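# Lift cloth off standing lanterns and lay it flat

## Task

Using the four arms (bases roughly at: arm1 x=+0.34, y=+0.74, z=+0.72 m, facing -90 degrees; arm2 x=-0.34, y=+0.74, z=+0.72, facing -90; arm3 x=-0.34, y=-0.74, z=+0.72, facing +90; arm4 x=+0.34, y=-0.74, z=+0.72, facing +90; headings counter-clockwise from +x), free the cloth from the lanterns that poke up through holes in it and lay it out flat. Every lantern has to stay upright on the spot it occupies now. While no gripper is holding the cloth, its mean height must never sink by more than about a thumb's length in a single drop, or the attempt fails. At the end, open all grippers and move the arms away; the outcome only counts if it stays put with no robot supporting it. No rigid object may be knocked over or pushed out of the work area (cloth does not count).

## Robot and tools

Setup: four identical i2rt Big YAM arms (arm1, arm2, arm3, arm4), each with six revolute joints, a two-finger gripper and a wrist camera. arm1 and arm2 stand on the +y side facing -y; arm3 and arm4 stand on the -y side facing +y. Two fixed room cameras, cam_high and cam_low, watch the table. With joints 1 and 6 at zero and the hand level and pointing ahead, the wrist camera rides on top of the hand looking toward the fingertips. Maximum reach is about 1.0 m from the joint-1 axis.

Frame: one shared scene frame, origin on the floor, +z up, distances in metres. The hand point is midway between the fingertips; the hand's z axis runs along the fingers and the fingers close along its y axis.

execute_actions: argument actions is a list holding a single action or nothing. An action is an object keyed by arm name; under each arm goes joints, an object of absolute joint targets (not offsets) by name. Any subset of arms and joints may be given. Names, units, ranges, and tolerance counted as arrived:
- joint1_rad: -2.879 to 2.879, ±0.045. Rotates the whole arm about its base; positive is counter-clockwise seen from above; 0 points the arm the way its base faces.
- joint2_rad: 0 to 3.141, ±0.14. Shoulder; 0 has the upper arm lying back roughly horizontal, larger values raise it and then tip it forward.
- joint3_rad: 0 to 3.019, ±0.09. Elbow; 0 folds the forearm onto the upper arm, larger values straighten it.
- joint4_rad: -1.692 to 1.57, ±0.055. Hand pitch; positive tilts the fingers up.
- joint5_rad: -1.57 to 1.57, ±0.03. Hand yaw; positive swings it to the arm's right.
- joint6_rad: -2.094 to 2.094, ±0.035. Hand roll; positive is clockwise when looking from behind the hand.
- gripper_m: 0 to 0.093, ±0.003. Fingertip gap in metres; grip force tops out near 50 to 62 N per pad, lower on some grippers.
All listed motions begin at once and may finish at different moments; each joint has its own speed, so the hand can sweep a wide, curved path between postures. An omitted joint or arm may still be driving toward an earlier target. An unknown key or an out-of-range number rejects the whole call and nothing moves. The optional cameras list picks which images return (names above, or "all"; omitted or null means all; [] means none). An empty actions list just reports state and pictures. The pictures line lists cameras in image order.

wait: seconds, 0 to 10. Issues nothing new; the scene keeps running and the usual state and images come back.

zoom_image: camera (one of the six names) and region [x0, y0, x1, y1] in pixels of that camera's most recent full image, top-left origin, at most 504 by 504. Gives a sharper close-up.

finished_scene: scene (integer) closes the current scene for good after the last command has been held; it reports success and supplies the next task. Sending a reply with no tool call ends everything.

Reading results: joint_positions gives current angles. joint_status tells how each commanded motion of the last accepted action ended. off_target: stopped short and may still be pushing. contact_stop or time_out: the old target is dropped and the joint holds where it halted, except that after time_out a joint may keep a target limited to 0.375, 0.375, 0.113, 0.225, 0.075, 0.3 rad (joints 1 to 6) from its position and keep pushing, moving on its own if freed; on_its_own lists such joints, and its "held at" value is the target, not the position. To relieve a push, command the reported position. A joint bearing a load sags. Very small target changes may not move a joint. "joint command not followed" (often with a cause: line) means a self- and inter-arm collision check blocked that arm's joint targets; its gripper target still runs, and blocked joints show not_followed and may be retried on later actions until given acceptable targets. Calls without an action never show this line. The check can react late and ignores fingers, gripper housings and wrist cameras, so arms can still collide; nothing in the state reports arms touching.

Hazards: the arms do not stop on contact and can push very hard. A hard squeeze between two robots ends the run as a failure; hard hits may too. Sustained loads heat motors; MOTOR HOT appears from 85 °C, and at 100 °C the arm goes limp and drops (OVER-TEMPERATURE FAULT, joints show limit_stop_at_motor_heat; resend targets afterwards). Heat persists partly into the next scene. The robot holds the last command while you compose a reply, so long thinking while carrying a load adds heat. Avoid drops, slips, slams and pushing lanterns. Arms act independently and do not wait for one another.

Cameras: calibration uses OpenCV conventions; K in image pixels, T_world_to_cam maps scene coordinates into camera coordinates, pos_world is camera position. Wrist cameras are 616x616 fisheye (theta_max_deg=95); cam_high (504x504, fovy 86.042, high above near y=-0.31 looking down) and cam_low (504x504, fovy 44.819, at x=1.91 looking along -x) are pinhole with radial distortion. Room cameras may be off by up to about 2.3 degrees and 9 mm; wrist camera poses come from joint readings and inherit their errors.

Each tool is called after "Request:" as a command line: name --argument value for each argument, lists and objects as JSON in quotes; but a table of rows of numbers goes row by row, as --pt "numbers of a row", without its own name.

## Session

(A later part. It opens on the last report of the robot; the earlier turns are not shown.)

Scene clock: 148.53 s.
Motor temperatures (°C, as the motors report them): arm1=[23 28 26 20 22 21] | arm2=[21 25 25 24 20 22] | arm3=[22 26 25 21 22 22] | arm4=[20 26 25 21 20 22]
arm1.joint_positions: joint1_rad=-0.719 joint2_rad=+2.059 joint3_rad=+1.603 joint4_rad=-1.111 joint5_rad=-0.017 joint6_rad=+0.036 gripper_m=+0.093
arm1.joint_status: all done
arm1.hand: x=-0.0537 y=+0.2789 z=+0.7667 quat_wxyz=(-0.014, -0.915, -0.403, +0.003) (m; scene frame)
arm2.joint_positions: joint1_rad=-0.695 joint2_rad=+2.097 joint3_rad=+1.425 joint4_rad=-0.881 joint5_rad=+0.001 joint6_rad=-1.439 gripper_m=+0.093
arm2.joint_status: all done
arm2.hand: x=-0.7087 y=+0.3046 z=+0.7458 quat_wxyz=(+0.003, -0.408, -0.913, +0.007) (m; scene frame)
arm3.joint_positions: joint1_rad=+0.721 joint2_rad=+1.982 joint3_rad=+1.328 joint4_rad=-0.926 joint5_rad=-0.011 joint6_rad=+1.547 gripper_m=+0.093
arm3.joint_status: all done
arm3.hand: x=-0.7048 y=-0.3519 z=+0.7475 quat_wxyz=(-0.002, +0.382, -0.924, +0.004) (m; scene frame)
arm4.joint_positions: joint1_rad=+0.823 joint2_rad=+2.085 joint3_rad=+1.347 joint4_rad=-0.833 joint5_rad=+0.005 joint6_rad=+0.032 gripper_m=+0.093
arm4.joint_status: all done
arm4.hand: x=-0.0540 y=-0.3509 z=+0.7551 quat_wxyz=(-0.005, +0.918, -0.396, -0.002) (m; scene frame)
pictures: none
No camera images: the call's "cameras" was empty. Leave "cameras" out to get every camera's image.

Request:
execute_actions --actions '[{"arm1":{"joints":{"joint2_rad":2.145,"joint4_rad":-1.045}},"arm2":{"joints":{"joint2_rad":2.155,"joint4_rad":-0.85}},"arm3":{"joints":{"joint2_rad":2.045,"joint4_rad":-0.88}},"arm4":{"joints":{"joint2_rad":2.15,"joint4_rad":-0.80}}}]' --cameras '["arm1_cam_wrist","arm2_cam_wrist","arm3_cam_wrist","arm4_cam_wrist"]'

Request:
execute_actions --actions '[{"arm1":{"joints":{"gripper_m":0.0}},"arm2":{"joints":{"gripper_m":0.0}},"arm3":{"joints":{"gripper_m":0.0}},"arm4":{"joints":{"gripper_m":0.0}}}]' --cameras '["arm1_cam_wrist","arm2_cam_wrist","arm3_cam_wrist","arm4_cam_wrist"]'

Scene clock: 153.57 s.
Motor temperatures (°C, as the motors report them): arm1=[23 28 26 20 22 21] | arm2=[21 25 25 24 20 22] | arm3=[22 26 25 21 22 22] | arm4=[20 26 25 21 20 22]
arm1.joint_positions: joint1_rad=-0.720 joint2_rad=+2.120 joint3_rad=+1.606 joint4_rad=-1.052 joint5_rad=-0.015 joint6_rad=+0.036 gripper_m=+0.093
arm1.joint_status: all done
arm1.hand: x=-0.0595 y=+0.2727 z=+0.7317 quat_wxyz=(-0.013, -0.915, -0.403, +0.004) (m; scene frame)
arm2.joint_positions: joint1_rad=-0.695 joint2_rad=+2.129 joint3_rad=+1.425 joint4_rad=-0.860 joint5_rad=+0.002 joint6_rad=-1.441 gripper_m=+0.093
arm2.joint_status: all done
arm2.hand: x=-0.7078 y=+0.3056 z=+0.7279 quat_wxyz=(+0.002, -0.406, -0.914, +0.001) (m; scene frame)
arm3.joint_positions: joint1_rad=+0.721 joint2_rad=+2.019 joint3_rad=+1.328 joint4_rad=-0.892 joint5_rad=-0.011 joint6_rad=+1.549 gripper_m=+0.093
arm3.joint_status: all done
arm3.hand: x=-0.7062 y=-0.3496 z=+0.7283 quat_wxyz=(-0.002, +0.380, -0.925, +0.005) (m; scene frame)
arm4.joint_positions: joint1_rad=+0.819 joint2_rad=+2.123 joint3_rad=+1.348 joint4_rad=-0.805 joint5_rad=+0.002 joint6_rad=+0.035 gripper_m=+0.093
arm4.joint_status: all done
arm4.hand: x=-0.0524 y=-0.3501 z=+0.7355 quat_wxyz=(-0.002, +0.917, -0.399, +0.002) (m; scene frame)
pictures: arm1_cam_wrist, arm2_cam_wrist, arm3_cam_wrist, arm4_cam_wrist
camera_calibration (this result's frames):
arm1_cam_wrist: T_world_to_cam=[[-0.737962, 0.674274, -0.0276713, -0.204981], [0.545026, 0.619683, 0.564747, -0.546489], [0.397942, 0.401681, -0.8248, 0.648177], [0, 0, 0, 1]] pos_world=[-0.111354, 0.216504, 0.837572]
arm2_cam_wrist: T_world_to_cam=[[-0.746536, -0.665341, -0.0022014, -0.316372], [-0.537166, 0.60076, 0.592065, -0.99034], [-0.392603, 0.44318, -0.805887, 0.295127], [0, 0, 0, 1]] pos_world=[-0.652293, 0.253667, 0.823488]
arm3_cam_wrist: T_world_to_cam=[[0.705243, -0.708926, 0.0075049, 0.246007], [-0.580093, -0.570929, 0.580975, -1.02413], [-0.407583, -0.414082, -0.813887, 0.285228], [0, 0, 0, 1]] pos_world=[-0.651332, -0.292197, 0.825291]
arm4_cam_wrist: T_world_to_cam=[[0.727636, 0.685935, 0.00626331, 0.272151], [0.550131, -0.588982, 0.591993, -0.610247], [0.409758, -0.42731, -0.805919, 0.585269], [0, 0, 0, 1]] pos_world=[-0.102129, -0.296011, 0.831236]
Images, in order (width x height): arm1_cam_wrist 616x616, arm2_cam_wrist 616x616, arm3_cam_wrist 616x616, arm4_cam_wrist 616x616.

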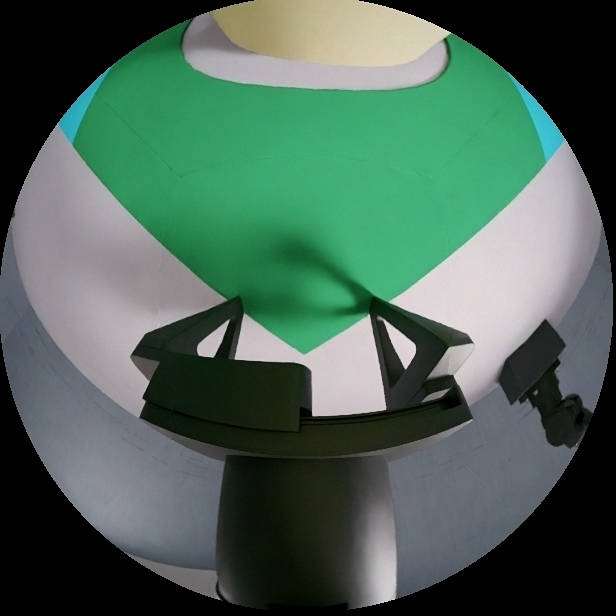

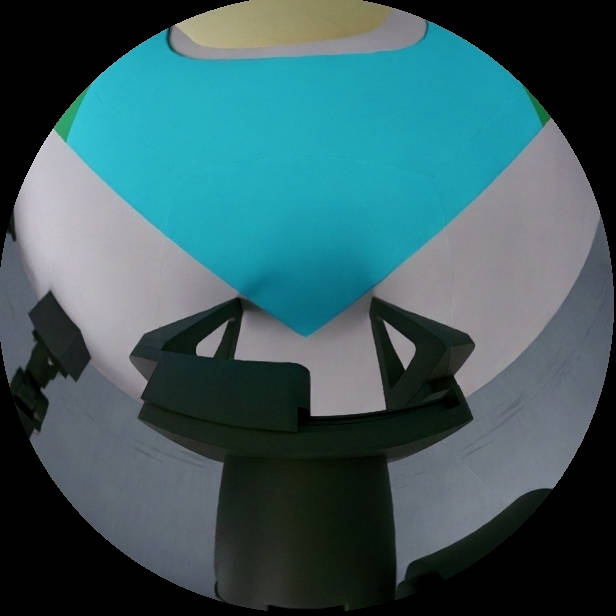

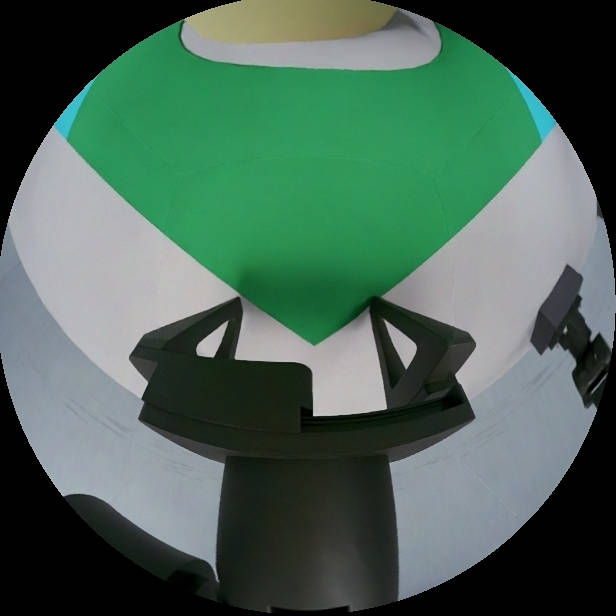

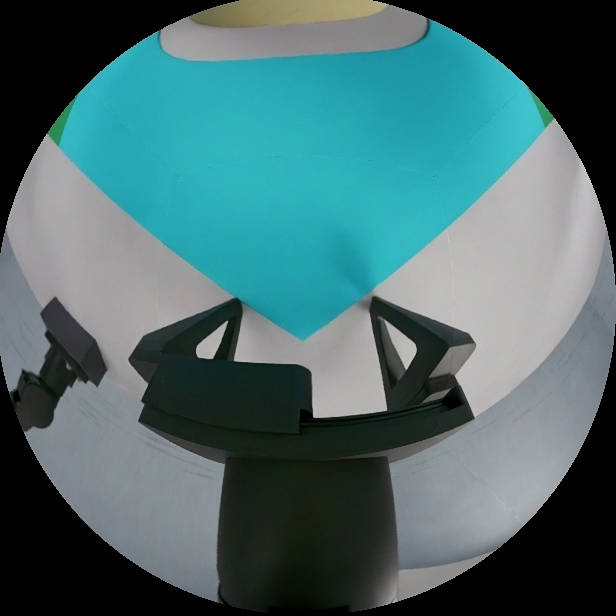

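Scene clock: 154.27 s.
Motor temperatures (°C, as the motors report them): arm1=[23 28 26 20 22 21] | arm2=[21 25 25 24 20 22] | arm3=[22 26 25 21 22 22] | arm4=[20 26 25 21 20 22]
arm1.joint_positions: joint1_rad=-0.720 joint2_rad=+2.120 joint3_rad=+1.606 joint4_rad=-1.052 joint5_rad=-0.015 joint6_rad=+0.036 gripper_m=+0.001
arm1.joint_status: all done
arm1.hand: x=-0.0595 y=+0.2727 z=+0.7317 quat_wxyz=(-0.013, -0.915, -0.403, +0.004) (m; scene frame)
arm2.joint_positions: joint1_rad=-0.695 joint2_rad=+2.130 joint3_rad=+1.425 joint4_rad=-0.860 joint5_rad=+0.002 joint6_rad=-1.441 gripper_m=+0.002
arm2.joint_status: all done
arm2.hand: x=-0.7077 y=+0.3057 z=+0.7275 quat_wxyz=(+0.002, -0.406, -0.914, +0.001) (m; scene frame)
arm3.joint_positions: joint1_rad=+0.717 joint2_rad=+2.019 joint3_rad=+1.328 joint4_rad=-0.892 joint5_rad=-0.010 joint6_rad=+1.549 gripper_m=+0.004
arm3.joint_status: gripper_m off_target (ended at +0.004, target +0.000)
arm3.hand: x=-0.7045 y=-0.3483 z=+0.7284 quat_wxyz=(-0.003, +0.379, -0.926, +0.005) (m; scene frame)
arm4.joint_positions: joint1_rad=+0.819 joint2_rad=+2.123 joint3_rad=+1.348 joint4_rad=-0.804 joint5_rad=+0.001 joint6_rad=+0.035 gripper_m=+0.002
arm4.joint_status: all done
arm4.hand: x=-0.0527 y=-0.3500 z=+0.7355 quat_wxyz=(-0.002, +0.917, -0.399, +0.001) (m; scene frame)
pictures: arm1_cam_wrist, arm2_cam_wrist, arm3_cam_wrist, arm4_cam_wrist
camera_calibration (this result's frames):
arm1_cam_wrist: T_world_to_cam=[[-0.737962, 0.674274, -0.0276713, -0.204981], [0.545026, 0.619683, 0.564747, -0.546489], [0.397942, 0.401681, -0.8248, 0.648177], [0, 0, 0, 1]] pos_world=[-0.111354, 0.216504, 0.837572]
arm2_cam_wrist: T_world_to_cam=[[-0.746536, -0.665339, -0.00295739, -0.315665], [-0.537459, 0.600417, 0.592147, -0.990272], [-0.392202, 0.443648, -0.805825, 0.29487], [0, 0, 0, 1]] pos_world=[-0.652236, 0.253734, 0.823066]
arm3_cam_wrist: T_world_to_cam=[[0.702799, -0.711341, 0.00826652, 0.242651], [-0.582977, -0.569239, 0.579746, -1.02298], [-0.407691, -0.412264, -0.814756, 0.287659], [0, 0, 0, 1]] pos_world=[-0.64963, -0.291119, 0.825432]
arm4_cam_wrist: T_world_to_cam=[[0.727643, 0.685937, 0.00508698, 0.273222], [0.55109, -0.588982, 0.591101, -0.609317], [0.408454, -0.427307, -0.806582, 0.585851], [0, 0, 0, 1]] pos_world=[-0.102313, -0.295951, 0.831315]
Images, in order (width x height): arm1_cam_wrist 616x616, arm2_cam_wrist 616x616, arm3_cam_wrist 616x616, arm4_cam_wrist 616x616.

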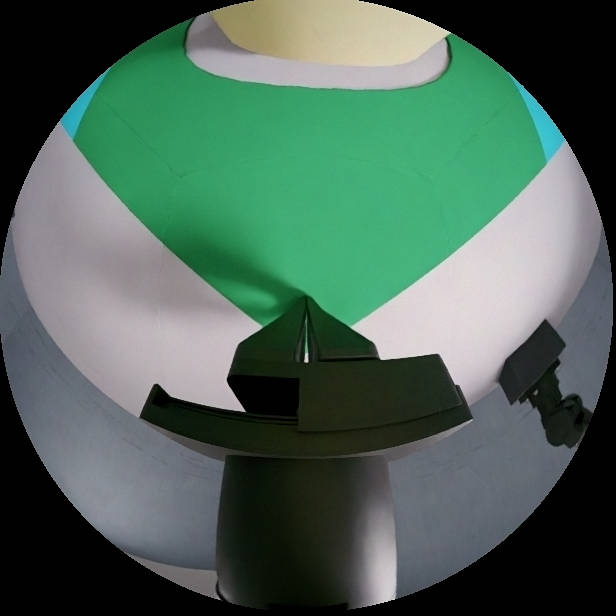

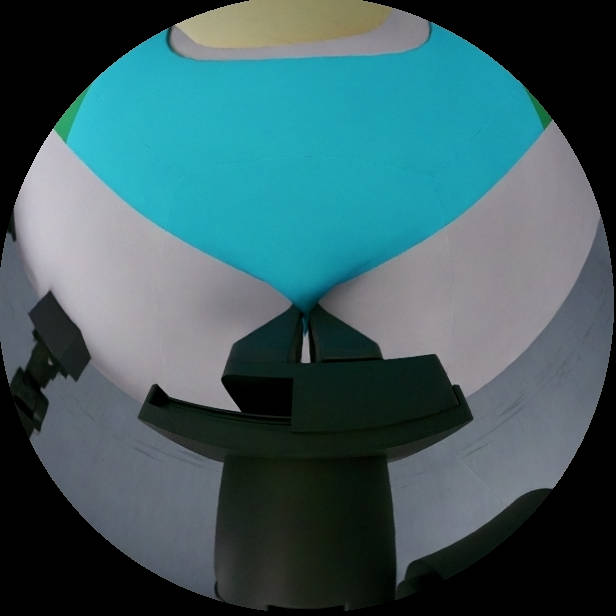

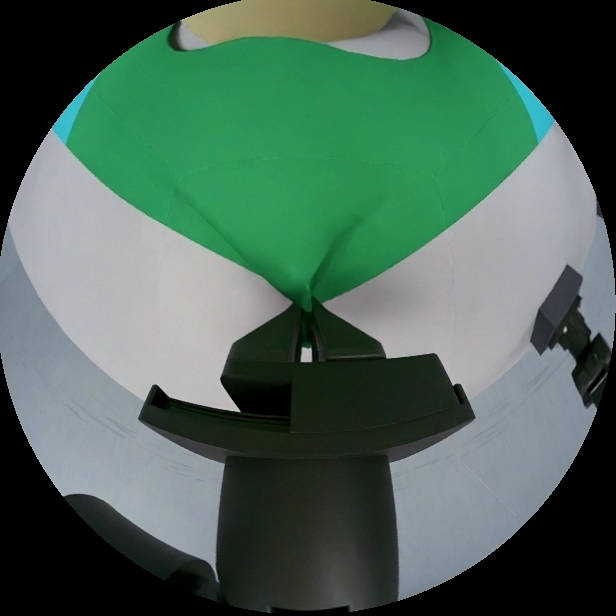

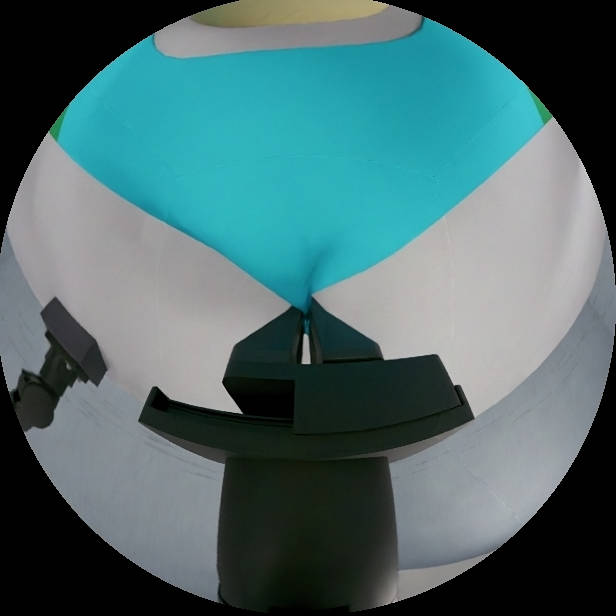

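Request:
execute_actions --actions '[{"arm1":{"joints":{"joint2_rad":2.05,"gripper_m":0.093}}}]' --cameras '[]'

Request:
execute_actions --actions '[{"arm1":{"joints":{"joint3_rad":1.535,"joint4_rad":-1.03}}}]' --cameras '[]'

Request:
execute_actions --actions '[{"arm1":{"joints":{"joint2_rad":2.105}}}]' --cameras '["arm1_cam_wrist"]'

Scene clock: 160.60 s.
Motor temperatures (°C, as the motors report them): arm1=[23 27 25 20 22 21] | arm2=[21 25 24 24 20 22] | arm3=[22 26 25 21 22 22] | arm4=[20 26 25 21 20 22]
arm1.joint_positions: joint1_rad=-0.720 joint2_rad=+2.063 joint3_rad=+1.599 joint4_rad=-1.052 joint5_rad=-0.015 joint6_rad=+0.036 gripper_m=+0.093
arm1.joint_status: all done
arm1.hand: x=-0.0621 y=+0.2699 z=+0.7630 quat_wxyz=(-0.024, -0.915, -0.403, +0.026) (m; scene frame)
arm2.joint_positions: joint1_rad=-0.695 joint2_rad=+2.130 joint3_rad=+1.425 joint4_rad=-0.860 joint5_rad=+0.002 joint6_rad=-1.441 gripper_m=+0.002
arm2.joint_status: not commanded
arm2.hand: x=-0.7077 y=+0.3057 z=+0.7275 quat_wxyz=(+0.002, -0.406, -0.914, +0.001) (m; scene frame)
arm3.joint_positions: joint1_rad=+0.717 joint2_rad=+2.019 joint3_rad=+1.328 joint4_rad=-0.892 joint5_rad=-0.010 joint6_rad=+1.549 gripper_m=+0.004
arm3.joint_status: not commanded
arm3.hand: x=-0.7045 y=-0.3483 z=+0.7284 quat_wxyz=(-0.003, +0.379, -0.926, +0.005) (m; scene frame)
arm4.joint_positions: joint1_rad=+0.819 joint2_rad=+2.123 joint3_rad=+1.348 joint4_rad=-0.804 joint5_rad=+0.001 joint6_rad=+0.035 gripper_m=+0.002
arm4.joint_status: not commanded
arm4.hand: x=-0.0527 y=-0.3500 z=+0.7355 quat_wxyz=(-0.002, +0.917, -0.399, +0.001) (m; scene frame)
pictures: none
No camera images: the call's "cameras" was empty. Leave "cameras" out to get every camera's image.

Scene clock: 161.27 s.
Motor temperatures (°C, as the motors report them): arm1=[23 27 25 20 22 21] | arm2=[21 25 24 24 20 22] | arm3=[22 26 25 21 22 22] | arm4=[20 26 25 21 20 22]
arm1.joint_positions: joint1_rad=-0.720 joint2_rad=+2.062 joint3_rad=+1.529 joint4_rad=-1.039 joint5_rad=-0.015 joint6_rad=+0.036 gripper_m=+0.093
arm1.joint_status: all done
arm1.hand: x=-0.0451 y=+0.2897 z=+0.7399 quat_wxyz=(-0.012, -0.915, -0.403, +0.001) (m; scene frame)
arm2.joint_positions: joint1_rad=-0.695 joint2_rad=+2.130 joint3_rad=+1.425 joint4_rad=-0.860 joint5_rad=+0.002 joint6_rad=-1.441 gripper_m=+0.002
arm2.joint_status: not commanded
arm2.hand: x=-0.7077 y=+0.3057 z=+0.7275 quat_wxyz=(+0.002, -0.406, -0.914, +0.001) (m; scene frame)
arm3.joint_positions: joint1_rad=+0.717 joint2_rad=+2.019 joint3_rad=+1.328 joint4_rad=-0.892 joint5_rad=-0.010 joint6_rad=+1.549 gripper_m=+0.004
arm3.joint_status: not commanded
arm3.hand: x=-0.7045 y=-0.3483 z=+0.7284 quat_wxyz=(-0.003, +0.379, -0.926, +0.005) (m; scene frame)
arm4.joint_positions: joint1_rad=+0.819 joint2_rad=+2.123 joint3_rad=+1.348 joint4_rad=-0.804 joint5_rad=+0.001 joint6_rad=+0.035 gripper_m=+0.002
arm4.joint_status: not commanded
arm4.hand: x=-0.0527 y=-0.3500 z=+0.7355 quat_wxyz=(-0.002, +0.917, -0.399, +0.001) (m; scene frame)
pictures: none
No camera images: the call's "cameras" was empty. Leave "cameras" out to get every camera's image.

Scene clock: 161.97 s.
Motor temperatures (°C, as the motors report them): arm1=[23 27 25 20 22 21] | arm2=[21 25 24 24 20 22] | arm3=[22 26 25 21 22 22] | arm4=[20 26 25 21 20 22]
arm1.joint_positions: joint1_rad=-0.719 joint2_rad=+2.082 joint3_rad=+1.529 joint4_rad=-1.035 joint5_rad=-0.015 joint6_rad=+0.037 gripper_m=+0.093
arm1.joint_status: all done
arm1.hand: x=-0.0436 y=+0.2908 z=+0.7286 quat_wxyz=(-0.008, -0.915, -0.403, -0.006) (m; scene frame)
arm2.joint_positions: joint1_rad=-0.695 joint2_rad=+2.130 joint3_rad=+1.425 joint4_rad=-0.860 joint5_rad=+0.002 joint6_rad=-1.441 gripper_m=+0.002
arm2.joint_status: not commanded
arm2.hand: x=-0.7077 y=+0.3057 z=+0.7275 quat_wxyz=(+0.002, -0.406, -0.914, +0.001) (m; scene frame)
arm3.joint_positions: joint1_rad=+0.717 joint2_rad=+2.019 joint3_rad=+1.328 joint4_rad=-0.892 joint5_rad=-0.010 joint6_rad=+1.549 gripper_m=+0.004
arm3.joint_status: not commanded
arm3.hand: x=-0.7045 y=-0.3483 z=+0.7284 quat_wxyz=(-0.003, +0.379, -0.926, +0.005) (m; scene frame)
arm4.joint_positions: joint1_rad=+0.819 joint2_rad=+2.123 joint3_rad=+1.348 joint4_rad=-0.804 joint5_rad=+0.001 joint6_rad=+0.035 gripper_m=+0.002
arm4.joint_status: not commanded
arm4.hand: x=-0.0527 y=-0.3500 z=+0.7355 quat_wxyz=(-0.002, +0.917, -0.399, +0.001) (m; scene frame)
pictures: arm1_cam_wrist
camera_calibration (this result's frames):
arm1_cam_wrist: T_world_to_cam=[[-0.737658, 0.674655, -0.0264996, -0.206477], [0.53705, 0.610085, 0.582558, -0.575153], [0.409193, 0.415497, -0.812357, 0.619427], [0, 0, 0, 1]] pos_world=[-0.0968879, 0.232823, 0.832784]
Images, in order (width x height): arm1_cam_wrist 616x616.

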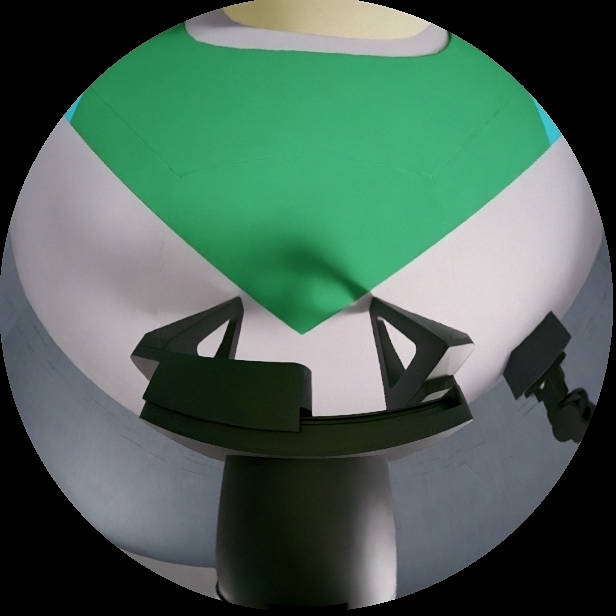

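Request:
execute_actions --actions '[{"arm1":{"joints":{"gripper_m":0.0}}}]' --cameras '["arm1_cam_wrist"]'

Scene clock: 163.40 s.
Motor temperatures (°C, as the motors report them): arm1=[23 27 25 20 22 21] | arm2=[21 25 24 24 20 22] | arm3=[22 26 25 21 22 22] | arm4=[20 26 25 21 20 22]
arm1.joint_positions: joint1_rad=-0.721 joint2_rad=+2.082 joint3_rad=+1.529 joint4_rad=-1.035 joint5_rad=-0.014 joint6_rad=+0.037 gripper_m=+0.003
arm1.joint_status: all done
arm1.hand: x=-0.0444 y=+0.2915 z=+0.7286 quat_wxyz=(-0.008, -0.915, -0.402, -0.006) (m; scene frame)
arm2.joint_positions: joint1_rad=-0.695 joint2_rad=+2.130 joint3_rad=+1.425 joint4_rad=-0.860 joint5_rad=+0.002 joint6_rad=-1.441 gripper_m=+0.002
arm2.joint_status: not commanded
arm2.hand: x=-0.7077 y=+0.3057 z=+0.7275 quat_wxyz=(+0.002, -0.406, -0.914, +0.001) (m; scene frame)
arm3.joint_positions: joint1_rad=+0.717 joint2_rad=+2.019 joint3_rad=+1.328 joint4_rad=-0.892 joint5_rad=-0.010 joint6_rad=+1.549 gripper_m=+0.004
arm3.joint_status: not commanded
arm3.hand: x=-0.7045 y=-0.3483 z=+0.7284 quat_wxyz=(-0.003, +0.379, -0.926, +0.005) (m; scene frame)
arm4.joint_positions: joint1_rad=+0.819 joint2_rad=+2.123 joint3_rad=+1.348 joint4_rad=-0.804 joint5_rad=+0.001 joint6_rad=+0.035 gripper_m=+0.002
arm4.joint_status: not commanded
arm4.hand: x=-0.0527 y=-0.3500 z=+0.7355 quat_wxyz=(-0.002, +0.917, -0.399, +0.001) (m; scene frame)
pictures: arm1_cam_wrist
camera_calibration (this result's frames):
arm1_cam_wrist: T_world_to_cam=[[-0.736652, 0.675796, -0.0253766, -0.208675], [0.538473, 0.608839, 0.582547, -0.574697], [0.409133, 0.41547, -0.8124, 0.619505], [0, 0, 0, 1]] pos_world=[-0.0977218, 0.233533, 0.832779]
Images, in order (width x height): arm1_cam_wrist 616x616.

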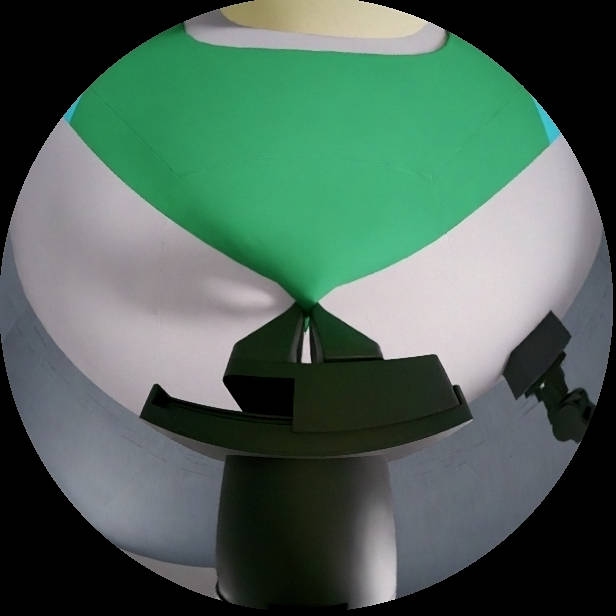

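Request:
execute_actions --actions '[{"arm1":{"joints":{"joint2_rad":1.857,"joint3_rad":1.53,"joint4_rad":-1.117}},"arm2":{"joints":{"joint2_rad":1.888,"joint3_rad":1.40,"joint4_rad":-0.962}},"arm3":{"joints":{"joint2_rad":1.765,"joint3_rad":1.32,"joint4_rad":-0.997}},"arm4":{"joints":{"joint2_rad":1.88,"joint3_rad":1.30,"joint4_rad":-0.888}}}]' --cameras '["cam_high","cam_low"]'

Scene clock: 204.13 s.
Motor temperatures (°C, as the motors report them): arm1=[23 27 26 20 22 21] | arm2=[21 25 25 24 20 22] | arm3=[22 26 25 21 22 22] | arm4=[20 26 25 21 20 22]
arm1.joint_positions: joint1_rad=-0.720 joint2_rad=+1.857 joint3_rad=+1.525 joint4_rad=-1.103 joint5_rad=-0.019 joint6_rad=+0.037 gripper_m=+0.003
arm1.joint_status: all done
arm1.hand: x=-0.0435 y=+0.2919 z=+0.8536 quat_wxyz=(-0.043, -0.913, -0.402, +0.062) (m; scene frame)
arm2.joint_positions: joint1_rad=-0.683 joint2_rad=+1.887 joint3_rad=+1.400 joint4_rad=-0.948 joint5_rad=-0.003 joint6_rad=-1.441 gripper_m=+0.002
arm2.joint_status: all done
arm2.hand: x=-0.7037 y=+0.2988 z=+0.8524 quat_wxyz=(+0.018, -0.400, -0.914, +0.063) (m; scene frame)
arm3.joint_positions: joint1_rad=+0.703 joint2_rad=+1.758 joint3_rad=+1.310 joint4_rad=-0.985 joint5_rad=-0.004 joint6_rad=+1.549 gripper_m=+0.004
arm3.joint_status: all done
arm3.hand: x=-0.6985 y=-0.3446 z=+0.8567 quat_wxyz=(+0.021, +0.372, -0.926, -0.066) (m; scene frame)
arm4.joint_positions: joint1_rad=+0.819 joint2_rad=+1.871 joint3_rad=+1.302 joint4_rad=-0.873 joint5_rad=+0.003 joint6_rad=+0.035 gripper_m=+0.002
arm4.joint_status: all done
arm4.hand: x=-0.0540 y=-0.3489 z=+0.8537 quat_wxyz=(-0.028, +0.915, -0.398, -0.062) (m; scene frame)
pictures: cam_high, cam_low
Images, in order (width x height): cam_high 504x504, cam_low 504x504.

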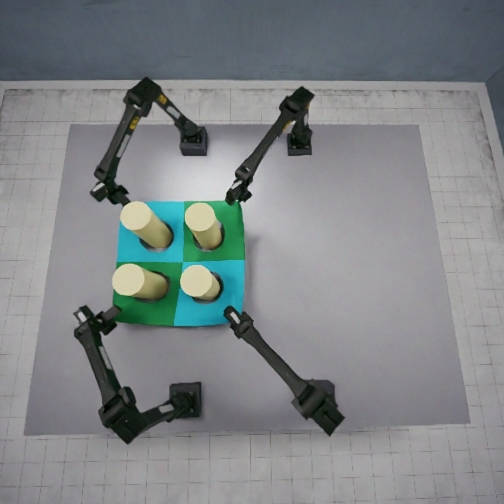

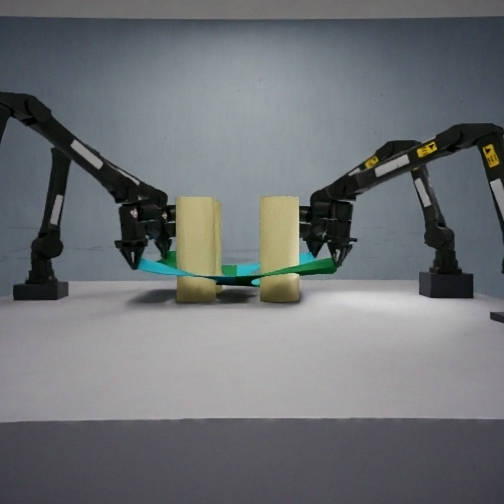

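Request:
execute_actions --actions '[{"arm1":{"joints":{"joint2_rad":1.62,"joint3_rad":1.54,"joint4_rad":-1.055}},"arm2":{"joints":{"joint2_rad":1.609,"joint3_rad":1.36,"joint4_rad":-0.89}},"arm3":{"joints":{"joint2_rad":1.51,"joint3_rad":1.33,"joint4_rad":-0.96}},"arm4":{"joints":{"joint2_rad":1.57,"joint3_rad":1.255,"joint4_rad":-0.835}}}]' --cameras '["cam_low"]'

Request:
execute_actions --actions '[{"arm1":{"joints":{"joint2_rad":1.475,"joint3_rad":1.667,"joint4_rad":-1.02}},"arm2":{"joints":{"joint2_rad":1.42,"joint3_rad":1.45,"joint4_rad":-0.855}},"arm3":{"joints":{"joint2_rad":1.342,"joint3_rad":1.45,"joint4_rad":-0.94}},"arm4":{"joints":{"joint2_rad":1.367,"joint3_rad":1.342,"joint4_rad":-0.81}}}]' --cameras '["cam_low","cam_high"]'

Scene clock: 217.67 s.
Motor temperatures (°C, as the motors report them): arm1=[23 27 27 20 22 21] | arm2=[21 25 25 24 20 22] | arm3=[22 26 26 21 22 22] | arm4=[20 27 26 21 20 22]
arm1.joint_positions: joint1_rad=-0.720 joint2_rad=+1.627 joint3_rad=+1.525 joint4_rad=-1.059 joint5_rad=-0.019 joint6_rad=+0.037 gripper_m=+0.003
arm1.joint_status: all done
arm1.hand: x=-0.0433 y=+0.2932 z=+0.9872 quat_wxyz=(-0.102, -0.894, -0.395, +0.184) (m; scene frame)
arm2.joint_positions: joint1_rad=-0.683 joint2_rad=+1.613 joint3_rad=+1.354 joint4_rad=-0.906 joint5_rad=-0.003 joint6_rad=-1.441 gripper_m=+0.002
arm2.joint_status: all done
arm2.hand: x=-0.7020 y=+0.3005 z=+0.9878 quat_wxyz=(+0.055, -0.393, -0.898, +0.192) (m; scene frame)
arm3.joint_positions: joint1_rad=+0.703 joint2_rad=+1.504 joint3_rad=+1.310 joint4_rad=-0.983 joint5_rad=-0.004 joint6_rad=+1.549 gripper_m=+0.004
arm3.joint_status: all done
arm3.hand: x=-0.6971 y=-0.3483 z=+0.9876 quat_wxyz=(+0.066, +0.366, -0.910, -0.185) (m; scene frame)
arm4.joint_positions: joint1_rad=+0.819 joint2_rad=+1.569 joint3_rad=+1.251 joint4_rad=-0.833 joint5_rad=+0.003 joint6_rad=+0.035 gripper_m=+0.002
arm4.joint_status: all done
arm4.hand: x=-0.0538 y=-0.3497 z=+0.9967 quat_wxyz=(-0.080, +0.896, -0.390, -0.196) (m; scene frame)
pictures: cam_low
Images, in order (width x height): cam_low 504x504.

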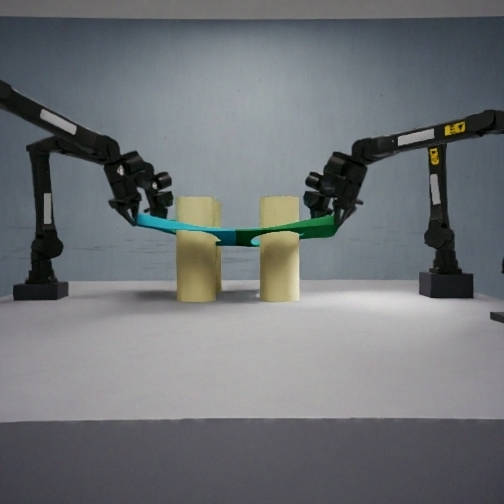

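Scene clock: 218.93 s.
Motor temperatures (°C, as the motors report them): arm1=[23 27 27 20 22 21] | arm2=[21 25 26 24 20 22] | arm3=[22 26 27 21 22 22] | arm4=[20 26 26 21 20 22]
arm1.joint_positions: joint1_rad=-0.720 joint2_rad=+1.484 joint3_rad=+1.633 joint4_rad=-1.023 joint5_rad=-0.019 joint6_rad=+0.037 gripper_m=+0.003
arm1.joint_status: all done
arm1.hand: x=-0.0447 y=+0.2925 z=+1.1288 quat_wxyz=(-0.162, -0.857, -0.380, +0.308) (m; scene frame)
arm2.joint_positions: joint1_rad=-0.683 joint2_rad=+1.420 joint3_rad=+1.409 joint4_rad=-0.868 joint5_rad=-0.003 joint6_rad=-1.441 gripper_m=+0.002
arm2.joint_status: all done
arm2.hand: x=-0.7016 y=+0.3008 z=+1.1271 quat_wxyz=(+0.094, -0.377, -0.863, +0.324) (m; scene frame)
arm3.joint_positions: joint1_rad=+0.701 joint2_rad=+1.335 joint3_rad=+1.411 joint4_rad=-0.963 joint5_rad=-0.001 joint6_rad=+1.549 gripper_m=+0.004
arm3.joint_status: all done
arm3.hand: x=-0.6984 y=-0.3469 z=+1.1285 quat_wxyz=(+0.113, +0.352, -0.874, -0.316) (m; scene frame)
arm4.joint_positions: joint1_rad=+0.819 joint2_rad=+1.371 joint3_rad=+1.323 joint4_rad=-0.805 joint5_rad=+0.003 joint6_rad=+0.035 gripper_m=+0.002
arm4.joint_status: all done
arm4.hand: x=-0.0564 y=-0.3477 z=+1.1426 quat_wxyz=(-0.133, +0.857, -0.373, -0.329) (m; scene frame)
pictures: cam_high, cam_low
Images, in order (width x height): cam_high 504x504, cam_low 504x504.

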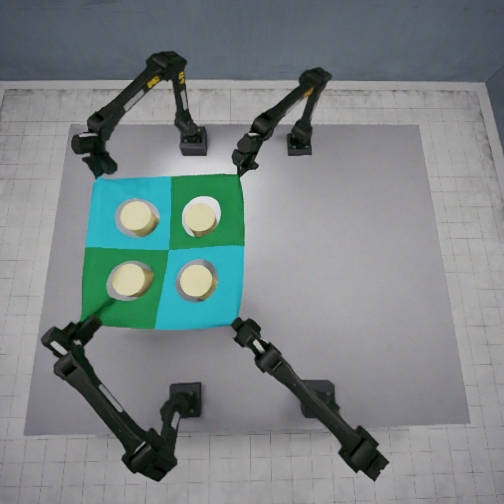

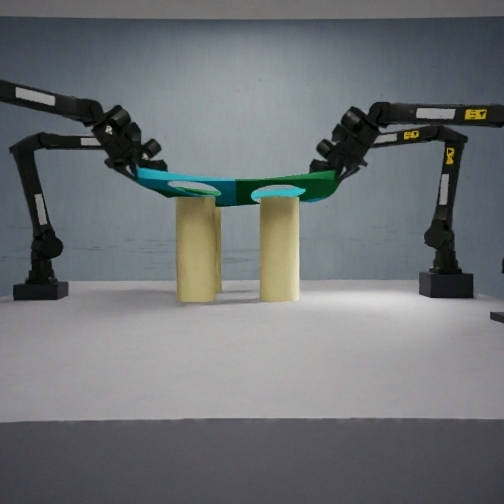

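Request:
execute_actions --actions '[{"arm1":{"joints":{"joint2_rad":1.475,"joint3_rad":1.915,"joint4_rad":-1.115}},"arm2":{"joints":{"joint2_rad":1.383,"joint3_rad":1.655,"joint4_rad":-0.945}},"arm3":{"joints":{"joint2_rad":1.322,"joint3_rad":1.68,"joint4_rad":-1.03}},"arm4":{"joints":{"joint2_rad":1.314,"joint3_rad":1.525,"joint4_rad":-0.895}}}]' --cameras '["cam_low","cam_high"]'

Scene clock: 221.63 s.
Motor temperatures (°C, as the motors report them): arm1=[23 27 28 20 22 21] | arm2=[21 25 26 24 20 22] | arm3=[22 26 28 21 22 22] | arm4=[20 26 27 21 20 22]
arm1.joint_positions: joint1_rad=-0.720 joint2_rad=+1.483 joint3_rad=+1.868 joint4_rad=-1.103 joint5_rad=-0.019 joint6_rad=+0.037 gripper_m=+0.003
arm1.joint_status: all done
arm1.hand: x=-0.0465 y=+0.2913 z=+1.2422 quat_wxyz=(-0.193, -0.830, -0.368, +0.373) (m; scene frame)
arm2.joint_positions: joint1_rad=-0.683 joint2_rad=+1.378 joint3_rad=+1.598 joint4_rad=-0.932 joint5_rad=-0.003 joint6_rad=-1.441 gripper_m=+0.002
arm2.joint_status: all done
arm2.hand: x=-0.7043 y=+0.2972 z=+1.2435 quat_wxyz=(+0.115, -0.364, -0.834, +0.398) (m; scene frame)
arm3.joint_positions: joint1_rad=+0.701 joint2_rad=+1.319 joint3_rad=+1.633 joint4_rad=-1.022 joint5_rad=+0.000 joint6_rad=+1.549 gripper_m=+0.004
arm3.joint_status: all done
arm3.hand: x=-0.7043 y=-0.3420 z=+1.2474 quat_wxyz=(+0.142, +0.339, -0.843, -0.393) (m; scene frame)
arm4.joint_positions: joint1_rad=+0.819 joint2_rad=+1.317 joint3_rad=+1.489 joint4_rad=-0.880 joint5_rad=+0.003 joint6_rad=+0.035 gripper_m=+0.002
arm4.joint_status: all done
arm4.hand: x=-0.0555 y=-0.3492 z=+1.2512 quat_wxyz=(-0.157, +0.831, -0.362, -0.391) (m; scene frame)
pictures: cam_high, cam_low
Images, in order (width x height): cam_high 504x504, cam_low 504x504.

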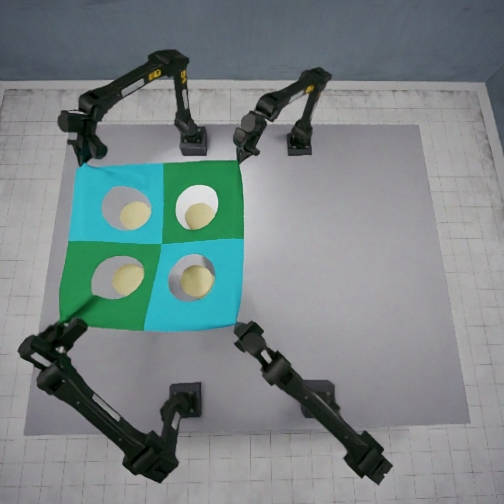

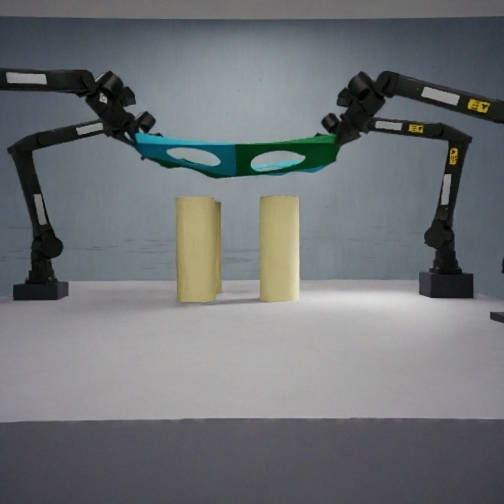

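Request:
execute_actions --actions '[{"arm1":{"joints":{"joint1_rad":-0.433,"joint2_rad":1.274,"joint3_rad":1.715,"joint4_rad":-1.24,"joint6_rad":0.324}},"arm2":{"joints":{"joint1_rad":-0.38,"joint2_rad":1.202,"joint3_rad":1.485,"joint4_rad":-1.083,"joint6_rad":-1.138}},"arm3":{"joints":{"joint1_rad":0.379,"joint2_rad":1.132,"joint3_rad":1.518,"joint4_rad":-1.186,"joint6_rad":1.227}},"arm4":{"joints":{"joint1_rad":0.523,"joint2_rad":1.084,"joint3_rad":1.347,"joint4_rad":-1.063,"joint6_rad":-0.261}}}]' --cameras '["cam_low","cam_high"]'

Request:
execute_actions --actions '[{"arm1":{"joints":{"joint1_rad":-0.048,"joint2_rad":1.168,"joint3_rad":1.628,"joint4_rad":-1.26,"joint6_rad":0.709}},"arm2":{"joints":{"joint1_rad":0.018,"joint2_rad":1.116,"joint3_rad":1.42,"joint4_rad":-1.103,"joint6_rad":-0.74}},"arm3":{"joints":{"joint1_rad":-0.061,"joint2_rad":1.046,"joint3_rad":1.46,"joint4_rad":-1.214,"joint6_rad":0.787}},"arm4":{"joints":{"joint1_rad":0.095,"joint2_rad":0.952,"joint3_rad":1.266,"joint4_rad":-1.113,"joint6_rad":-0.689}}}]' --cameras '["cam_low","cam_high"]'

Scene clock: 247.37 s.
Motor temperatures (°C, as the motors report them): arm1=[23 26 31 20 22 21] | arm2=[21 25 30 24 20 22] | arm3=[22 25 32 21 22 22] | arm4=[20 26 30 21 20 22]
arm1.joint_positions: joint1_rad=-0.427 joint2_rad=+1.280 joint3_rad=+1.714 joint4_rad=-1.231 joint5_rad=-0.018 joint6_rad=+0.309 gripper_m=+0.003
arm1.joint_status: all done
arm1.hand: x=+0.1409 y=+0.2905 z=+1.2437 quat_wxyz=(-0.264, -0.840, -0.384, +0.279) (m; scene frame)
arm2.joint_positions: joint1_rad=-0.366 joint2_rad=+1.198 joint3_rad=+1.493 joint4_rad=-1.070 joint5_rad=-0.004 joint6_rad=-1.149 gripper_m=+0.002
arm2.joint_status: all done
arm2.hand: x=-0.5159 y=+0.2846 z=+1.2527 quat_wxyz=(-0.010, -0.359, -0.850, +0.386) (m; scene frame)
arm3.joint_positions: joint1_rad=+0.363 joint2_rad=+1.127 joint3_rad=+1.514 joint4_rad=-1.175 joint5_rad=-0.003 joint6_rad=+1.240 gripper_m=+0.004
arm3.joint_status: all done
arm3.hand: x=-0.5135 y=-0.3319 z=+1.2484 quat_wxyz=(+0.010, +0.333, -0.861, -0.383) (m; scene frame)
arm4.joint_positions: joint1_rad=+0.525 joint2_rad=+1.087 joint3_rad=+1.347 joint4_rad=-1.051 joint5_rad=+0.003 joint6_rad=-0.247 gripper_m=+0.002
arm4.joint_status: all done
arm4.hand: x=+0.1259 y=-0.3476 z=+1.2513 quat_wxyz=(-0.238, +0.844, -0.374, -0.301) (m; scene frame)
pictures: cam_high, cam_low
Images, in order (width x height): cam_high 504x504, cam_low 504x504.

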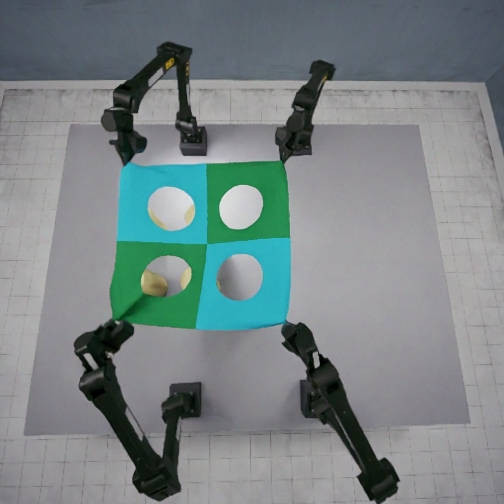

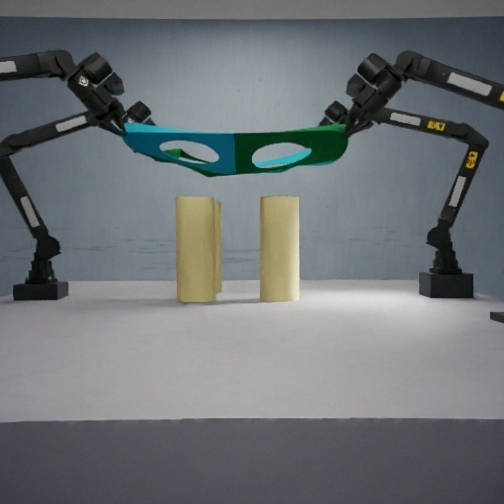

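Scene clock: 248.83 s.
Motor temperatures (°C, as the motors report them): arm1=[23 26 31 20 22 21] | arm2=[21 24 30 24 20 22] | arm3=[22 25 32 21 22 22] | arm4=[20 26 30 21 20 22]
arm1.joint_positions: joint1_rad=-0.048 joint2_rad=+1.184 joint3_rad=+1.621 joint4_rad=-1.249 joint5_rad=-0.018 joint6_rad=+0.694 gripper_m=+0.003
arm1.joint_status: all done
arm1.hand: x=+0.3248 y=+0.2896 z=+1.2354 quat_wxyz=(-0.341, -0.843, -0.383, +0.160) (m; scene frame)
arm2.joint_positions: joint1_rad=+0.024 joint2_rad=+1.128 joint3_rad=+1.422 joint4_rad=-1.090 joint5_rad=-0.003 joint6_rad=-0.751 gripper_m=+0.002
arm2.joint_status: all done
arm2.hand: x=-0.3305 y=+0.2799 z=+1.2428 quat_wxyz=(-0.153, -0.364, -0.852, +0.343) (m; scene frame)
arm3.joint_positions: joint1_rad=-0.066 joint2_rad=+1.064 joint3_rad=+1.454 joint4_rad=-1.203 joint5_rad=-0.006 joint6_rad=+0.800 gripper_m=+0.004
arm3.joint_status: all done
arm3.hand: x=-0.3272 y=-0.3241 z=+1.2396 quat_wxyz=(-0.146, +0.339, -0.863, -0.344) (m; scene frame)
arm4.joint_positions: joint1_rad=+0.105 joint2_rad=+0.951 joint3_rad=+1.261 joint4_rad=-1.102 joint5_rad=+0.003 joint6_rad=-0.674 gripper_m=+0.002
arm4.joint_status: all done
arm4.hand: x=+0.3094 y=-0.3503 z=+1.2498 quat_wxyz=(-0.339, +0.846, -0.371, -0.178) (m; scene frame)
pictures: cam_high, cam_low
Images, in order (width x height): cam_high 504x504, cam_low 504x504.

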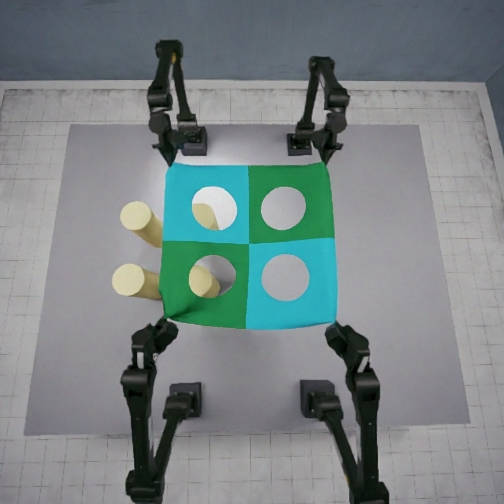

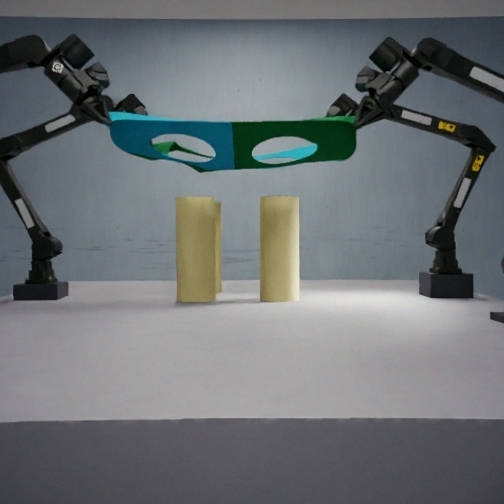

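Request:
execute_actions --actions '[{"arm1":{"joints":{"joint1_rad":0.348,"joint2_rad":1.238,"joint3_rad":1.71,"joint4_rad":-1.23,"joint6_rad":1.105}},"arm2":{"joints":{"joint1_rad":0.412,"joint2_rad":1.175,"joint3_rad":1.52,"joint4_rad":-1.065,"joint6_rad":-0.346}},"arm3":{"joints":{"joint1_rad":-0.491,"joint2_rad":1.115,"joint3_rad":1.56,"joint4_rad":-1.165,"joint6_rad":0.357}},"arm4":{"joints":{"joint1_rad":-0.358,"joint2_rad":1.025,"joint3_rad":1.33,"joint4_rad":-1.068,"joint6_rad":-1.142}}}]' --cameras '[]'

Request:
execute_actions --actions '[{"arm1":{"joints":{"joint1_rad":0.658,"joint2_rad":1.47,"joint3_rad":1.935,"joint4_rad":-1.22,"joint6_rad":1.415}},"arm2":{"joints":{"joint1_rad":0.709,"joint2_rad":1.43,"joint3_rad":1.76,"joint4_rad":-1.05,"joint6_rad":-0.049}},"arm3":{"joints":{"joint1_rad":-0.797,"joint2_rad":1.39,"joint3_rad":1.80,"joint4_rad":-1.135,"joint6_rad":0.051}},"arm4":{"joints":{"joint1_rad":-0.695,"joint2_rad":1.272,"joint3_rad":1.515,"joint4_rad":-1.005,"joint6_rad":-1.479}}}]' --cameras '["cam_low","cam_high"]'

Scene clock: 256.00 s.
Motor temperatures (°C, as the motors report them): arm1=[23 26 31 20 22 21] | arm2=[21 24 30 24 20 22] | arm3=[22 25 32 21 22 22] | arm4=[20 25 30 21 20 22]
arm1.joint_positions: joint1_rad=+0.346 joint2_rad=+1.253 joint3_rad=+1.648 joint4_rad=-1.243 joint5_rad=-0.014 joint6_rad=+1.090 gripper_m=+0.003
arm1.joint_status: all done
arm1.hand: x=+0.5098 y=+0.2952 z=+1.2186 quat_wxyz=(-0.358, -0.850, -0.385, +0.020) (m; scene frame)
arm2.joint_positions: joint1_rad=+0.415 joint2_rad=+1.187 joint3_rad=+1.449 joint4_rad=-1.077 joint5_rad=+0.001 joint6_rad=-0.355 gripper_m=+0.002
arm2.joint_status: all done
arm2.hand: x=-0.1480 y=+0.2959 z=+1.2332 quat_wxyz=(-0.266, -0.369, -0.854, +0.253) (m; scene frame)
arm3.joint_positions: joint1_rad=-0.491 joint2_rad=+1.125 joint3_rad=+1.495 joint4_rad=-1.179 joint5_rad=-0.010 joint6_rad=+0.367 gripper_m=+0.004
arm3.joint_status: all done
arm3.hand: x=-0.1446 y=-0.3426 z=+1.2415 quat_wxyz=(-0.276, +0.342, -0.861, -0.257) (m; scene frame)
arm4.joint_positions: joint1_rad=-0.348 joint2_rad=+1.034 joint3_rad=+1.275 joint4_rad=-1.079 joint5_rad=+0.002 joint6_rad=-1.128 gripper_m=+0.002
arm4.joint_status: all done
arm4.hand: x=+0.4945 y=-0.3519 z=+1.2286 quat_wxyz=(-0.361, +0.854, -0.375, -0.013) (m; scene frame)
pictures: none
No camera images: the call's "cameras" was empty. Leave "cameras" out to get every camera's image.

Scene clock: 257.37 s.
Motor temperatures (°C, as the motors report them): arm1=[23 26 31 20 22 21] | arm2=[21 24 30 24 20 22] | arm3=[22 25 32 21 22 22] | arm4=[20 25 30 21 20 22]
arm1.joint_positions: joint1_rad=+0.653 joint2_rad=+1.491 joint3_rad=+1.875 joint4_rad=-1.231 joint5_rad=-0.011 joint6_rad=+1.400 gripper_m=+0.003
arm1.joint_status: all done
arm1.hand: x=+0.6955 y=+0.2949 z=+1.2160 quat_wxyz=(-0.347, -0.851, -0.384, -0.088) (m; scene frame)
arm2.joint_positions: joint1_rad=+0.715 joint2_rad=+1.454 joint3_rad=+1.692 joint4_rad=-1.061 joint5_rad=+0.002 joint6_rad=-0.059 gripper_m=+0.002
arm2.joint_status: all done
arm2.hand: x=+0.0405 y=+0.2923 z=+1.2306 quat_wxyz=(-0.326, -0.368, -0.856, +0.162) (m; scene frame)
arm3.joint_positions: joint1_rad=-0.800 joint2_rad=+1.424 joint3_rad=+1.740 joint4_rad=-1.148 joint5_rad=-0.011 joint6_rad=+0.062 gripper_m=+0.004
arm3.joint_status: all done
arm3.hand: x=+0.0489 y=-0.3359 z=+1.2332 quat_wxyz=(-0.330, +0.341, -0.866, -0.159) (m; scene frame)
arm4.joint_positions: joint1_rad=-0.695 joint2_rad=+1.277 joint3_rad=+1.475 joint4_rad=-1.010 joint5_rad=+0.001 joint6_rad=-1.465 gripper_m=+0.002
arm4.joint_status: all done
arm4.hand: x=+0.6837 y=-0.3552 z=+1.2383 quat_wxyz=(-0.355, +0.848, -0.378, +0.111) (m; scene frame)
pictures: cam_high, cam_low
Images, in order (width x height): cam_high 504x504, cam_low 504x504.

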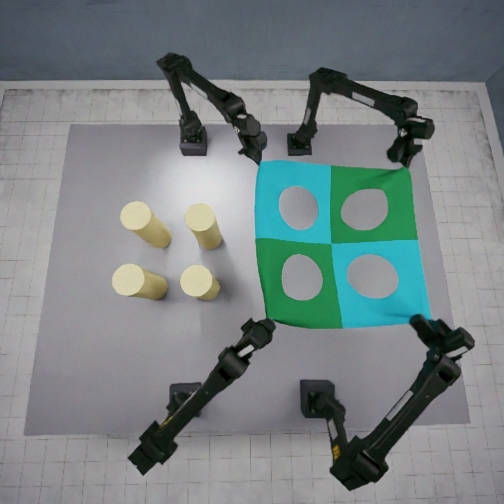

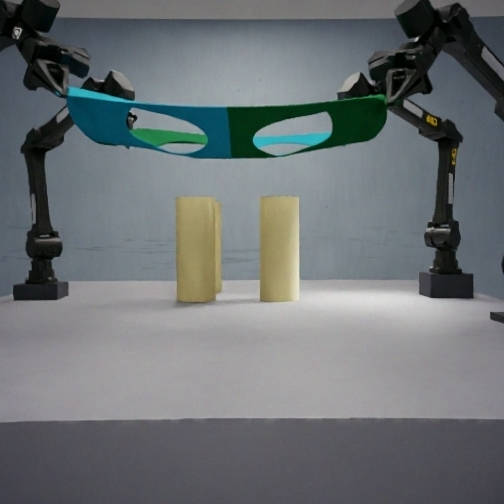

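Request:
execute_actions --actions '[{"arm1":{"joints":{"joint1_rad":0.65,"joint2_rad":1.567,"joint3_rad":1.567,"joint4_rad":-1.123}},"arm2":{"joints":{"joint1_rad":0.72,"joint2_rad":1.552,"joint3_rad":1.39,"joint4_rad":-0.96}},"arm3":{"joints":{"joint2_rad":1.48,"joint3_rad":1.39,"joint4_rad":-1.03}},"arm4":{"joints":{"joint2_rad":1.468,"joint3_rad":1.236,"joint4_rad":-0.903}}}]' --cameras '[]'

Request:
execute_actions --actions '[{"arm1":{"joints":{"joint2_rad":1.84,"joint3_rad":1.45,"joint4_rad":-1.033}},"arm2":{"joints":{"joint2_rad":1.886,"joint3_rad":1.345,"joint4_rad":-0.88}},"arm3":{"joints":{"joint2_rad":1.79,"joint3_rad":1.294,"joint4_rad":-0.923}},"arm4":{"joints":{"joint2_rad":1.835,"joint3_rad":1.192,"joint4_rad":-0.793}}}]' --cameras '["cam_low","cam_high"]'

Scene clock: 276.47 s.
Motor temperatures (°C, as the motors report them): arm1=[23 26 33 20 22 21] | arm2=[21 25 32 24 20 22] | arm3=[22 25 35 21 22 22] | arm4=[20 25 32 21 20 22]
arm1.joint_positions: joint1_rad=+0.647 joint2_rad=+1.585 joint3_rad=+1.546 joint4_rad=-1.134 joint5_rad=-0.011 joint6_rad=+1.401 gripper_m=+0.003
arm1.joint_status: all done
arm1.hand: x=+0.6893 y=+0.2934 z=+1.0099 quat_wxyz=(-0.195, -0.895, -0.398, -0.049) (m; scene frame)
arm2.joint_positions: joint1_rad=+0.715 joint2_rad=+1.569 joint3_rad=+1.385 joint4_rad=-0.966 joint5_rad=+0.004 joint6_rad=-0.057 gripper_m=+0.002
arm2.joint_status: all done
arm2.hand: x=+0.0285 y=+0.3068 z=+1.0216 quat_wxyz=(-0.186, -0.387, -0.898, +0.093) (m; scene frame)
arm3.joint_positions: joint1_rad=-0.794 joint2_rad=+1.513 joint3_rad=+1.379 joint4_rad=-1.037 joint5_rad=-0.014 joint6_rad=+0.060 gripper_m=+0.004
arm3.joint_status: all done
arm3.hand: x=+0.0335 y=-0.3461 z=+1.0161 quat_wxyz=(-0.182, +0.362, -0.909, -0.093) (m; scene frame)
arm4.joint_positions: joint1_rad=-0.695 joint2_rad=+1.462 joint3_rad=+1.206 joint4_rad=-0.909 joint5_rad=+0.001 joint6_rad=-1.467 gripper_m=+0.002
arm4.joint_status: all done
arm4.hand: x=+0.6792 y=-0.3578 z=+1.0206 quat_wxyz=(-0.194, +0.895, -0.397, +0.060) (m; scene frame)
pictures: none
No camera images: the call's "cameras" was empty. Leave "cameras" out to get every camera's image.

Scene clock: 277.83 s.
Motor temperatures (°C, as the motors report them): arm1=[23 26 33 20 22 21] | arm2=[21 25 32 24 20 22] | arm3=[22 26 35 21 22 22] | arm4=[20 26 31 21 20 22]
arm1.joint_positions: joint1_rad=+0.647 joint2_rad=+1.854 joint3_rad=+1.428 joint4_rad=-1.040 joint5_rad=-0.011 joint6_rad=+1.401 gripper_m=+0.003
arm1.joint_status: all done
arm1.hand: x=+0.6848 y=+0.2953 z=+0.8160 quat_wxyz=(-0.054, -0.913, -0.404, -0.013) (m; scene frame)
arm2.joint_positions: joint1_rad=+0.715 joint2_rad=+1.893 joint3_rad=+1.343 joint4_rad=-0.882 joint5_rad=+0.005 joint6_rad=-0.057 gripper_m=+0.002
arm2.joint_status: all done
arm2.hand: x=+0.0290 y=+0.3069 z=+0.8312 quat_wxyz=(-0.060, -0.394, -0.916, +0.031) (m; scene frame)
arm3.joint_positions: joint1_rad=-0.794 joint2_rad=+1.818 joint3_rad=+1.286 joint4_rad=-0.925 joint5_rad=-0.014 joint6_rad=+0.060 gripper_m=+0.004
arm3.joint_status: all done
arm3.hand: x=+0.0318 y=-0.3479 z=+0.8240 quat_wxyz=(-0.054, +0.368, -0.928, -0.033) (m; scene frame)
arm4.joint_positions: joint1_rad=-0.695 joint2_rad=+1.836 joint3_rad=+1.178 joint4_rad=-0.800 joint5_rad=+0.001 joint6_rad=-1.467 gripper_m=+0.002
arm4.joint_status: all done
arm4.hand: x=+0.6795 y=-0.3553 z=+0.8292 quat_wxyz=(-0.056, +0.913, -0.404, +0.015) (m; scene frame)
pictures: cam_high, cam_low
Images, in order (width x height): cam_high 504x504, cam_low 504x504.

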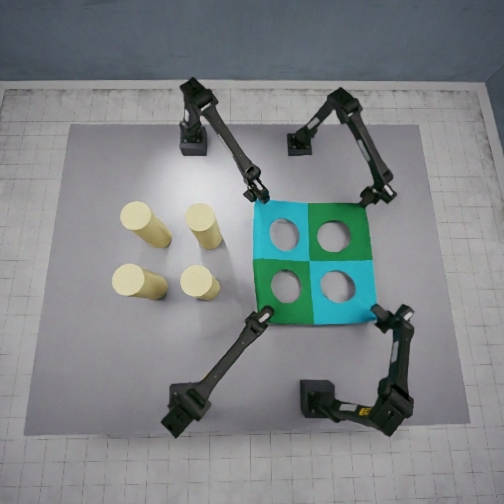

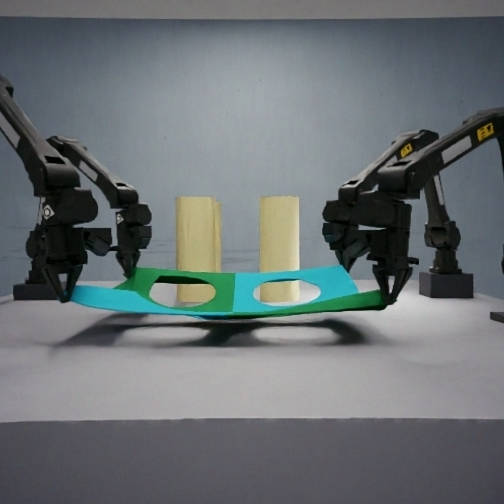

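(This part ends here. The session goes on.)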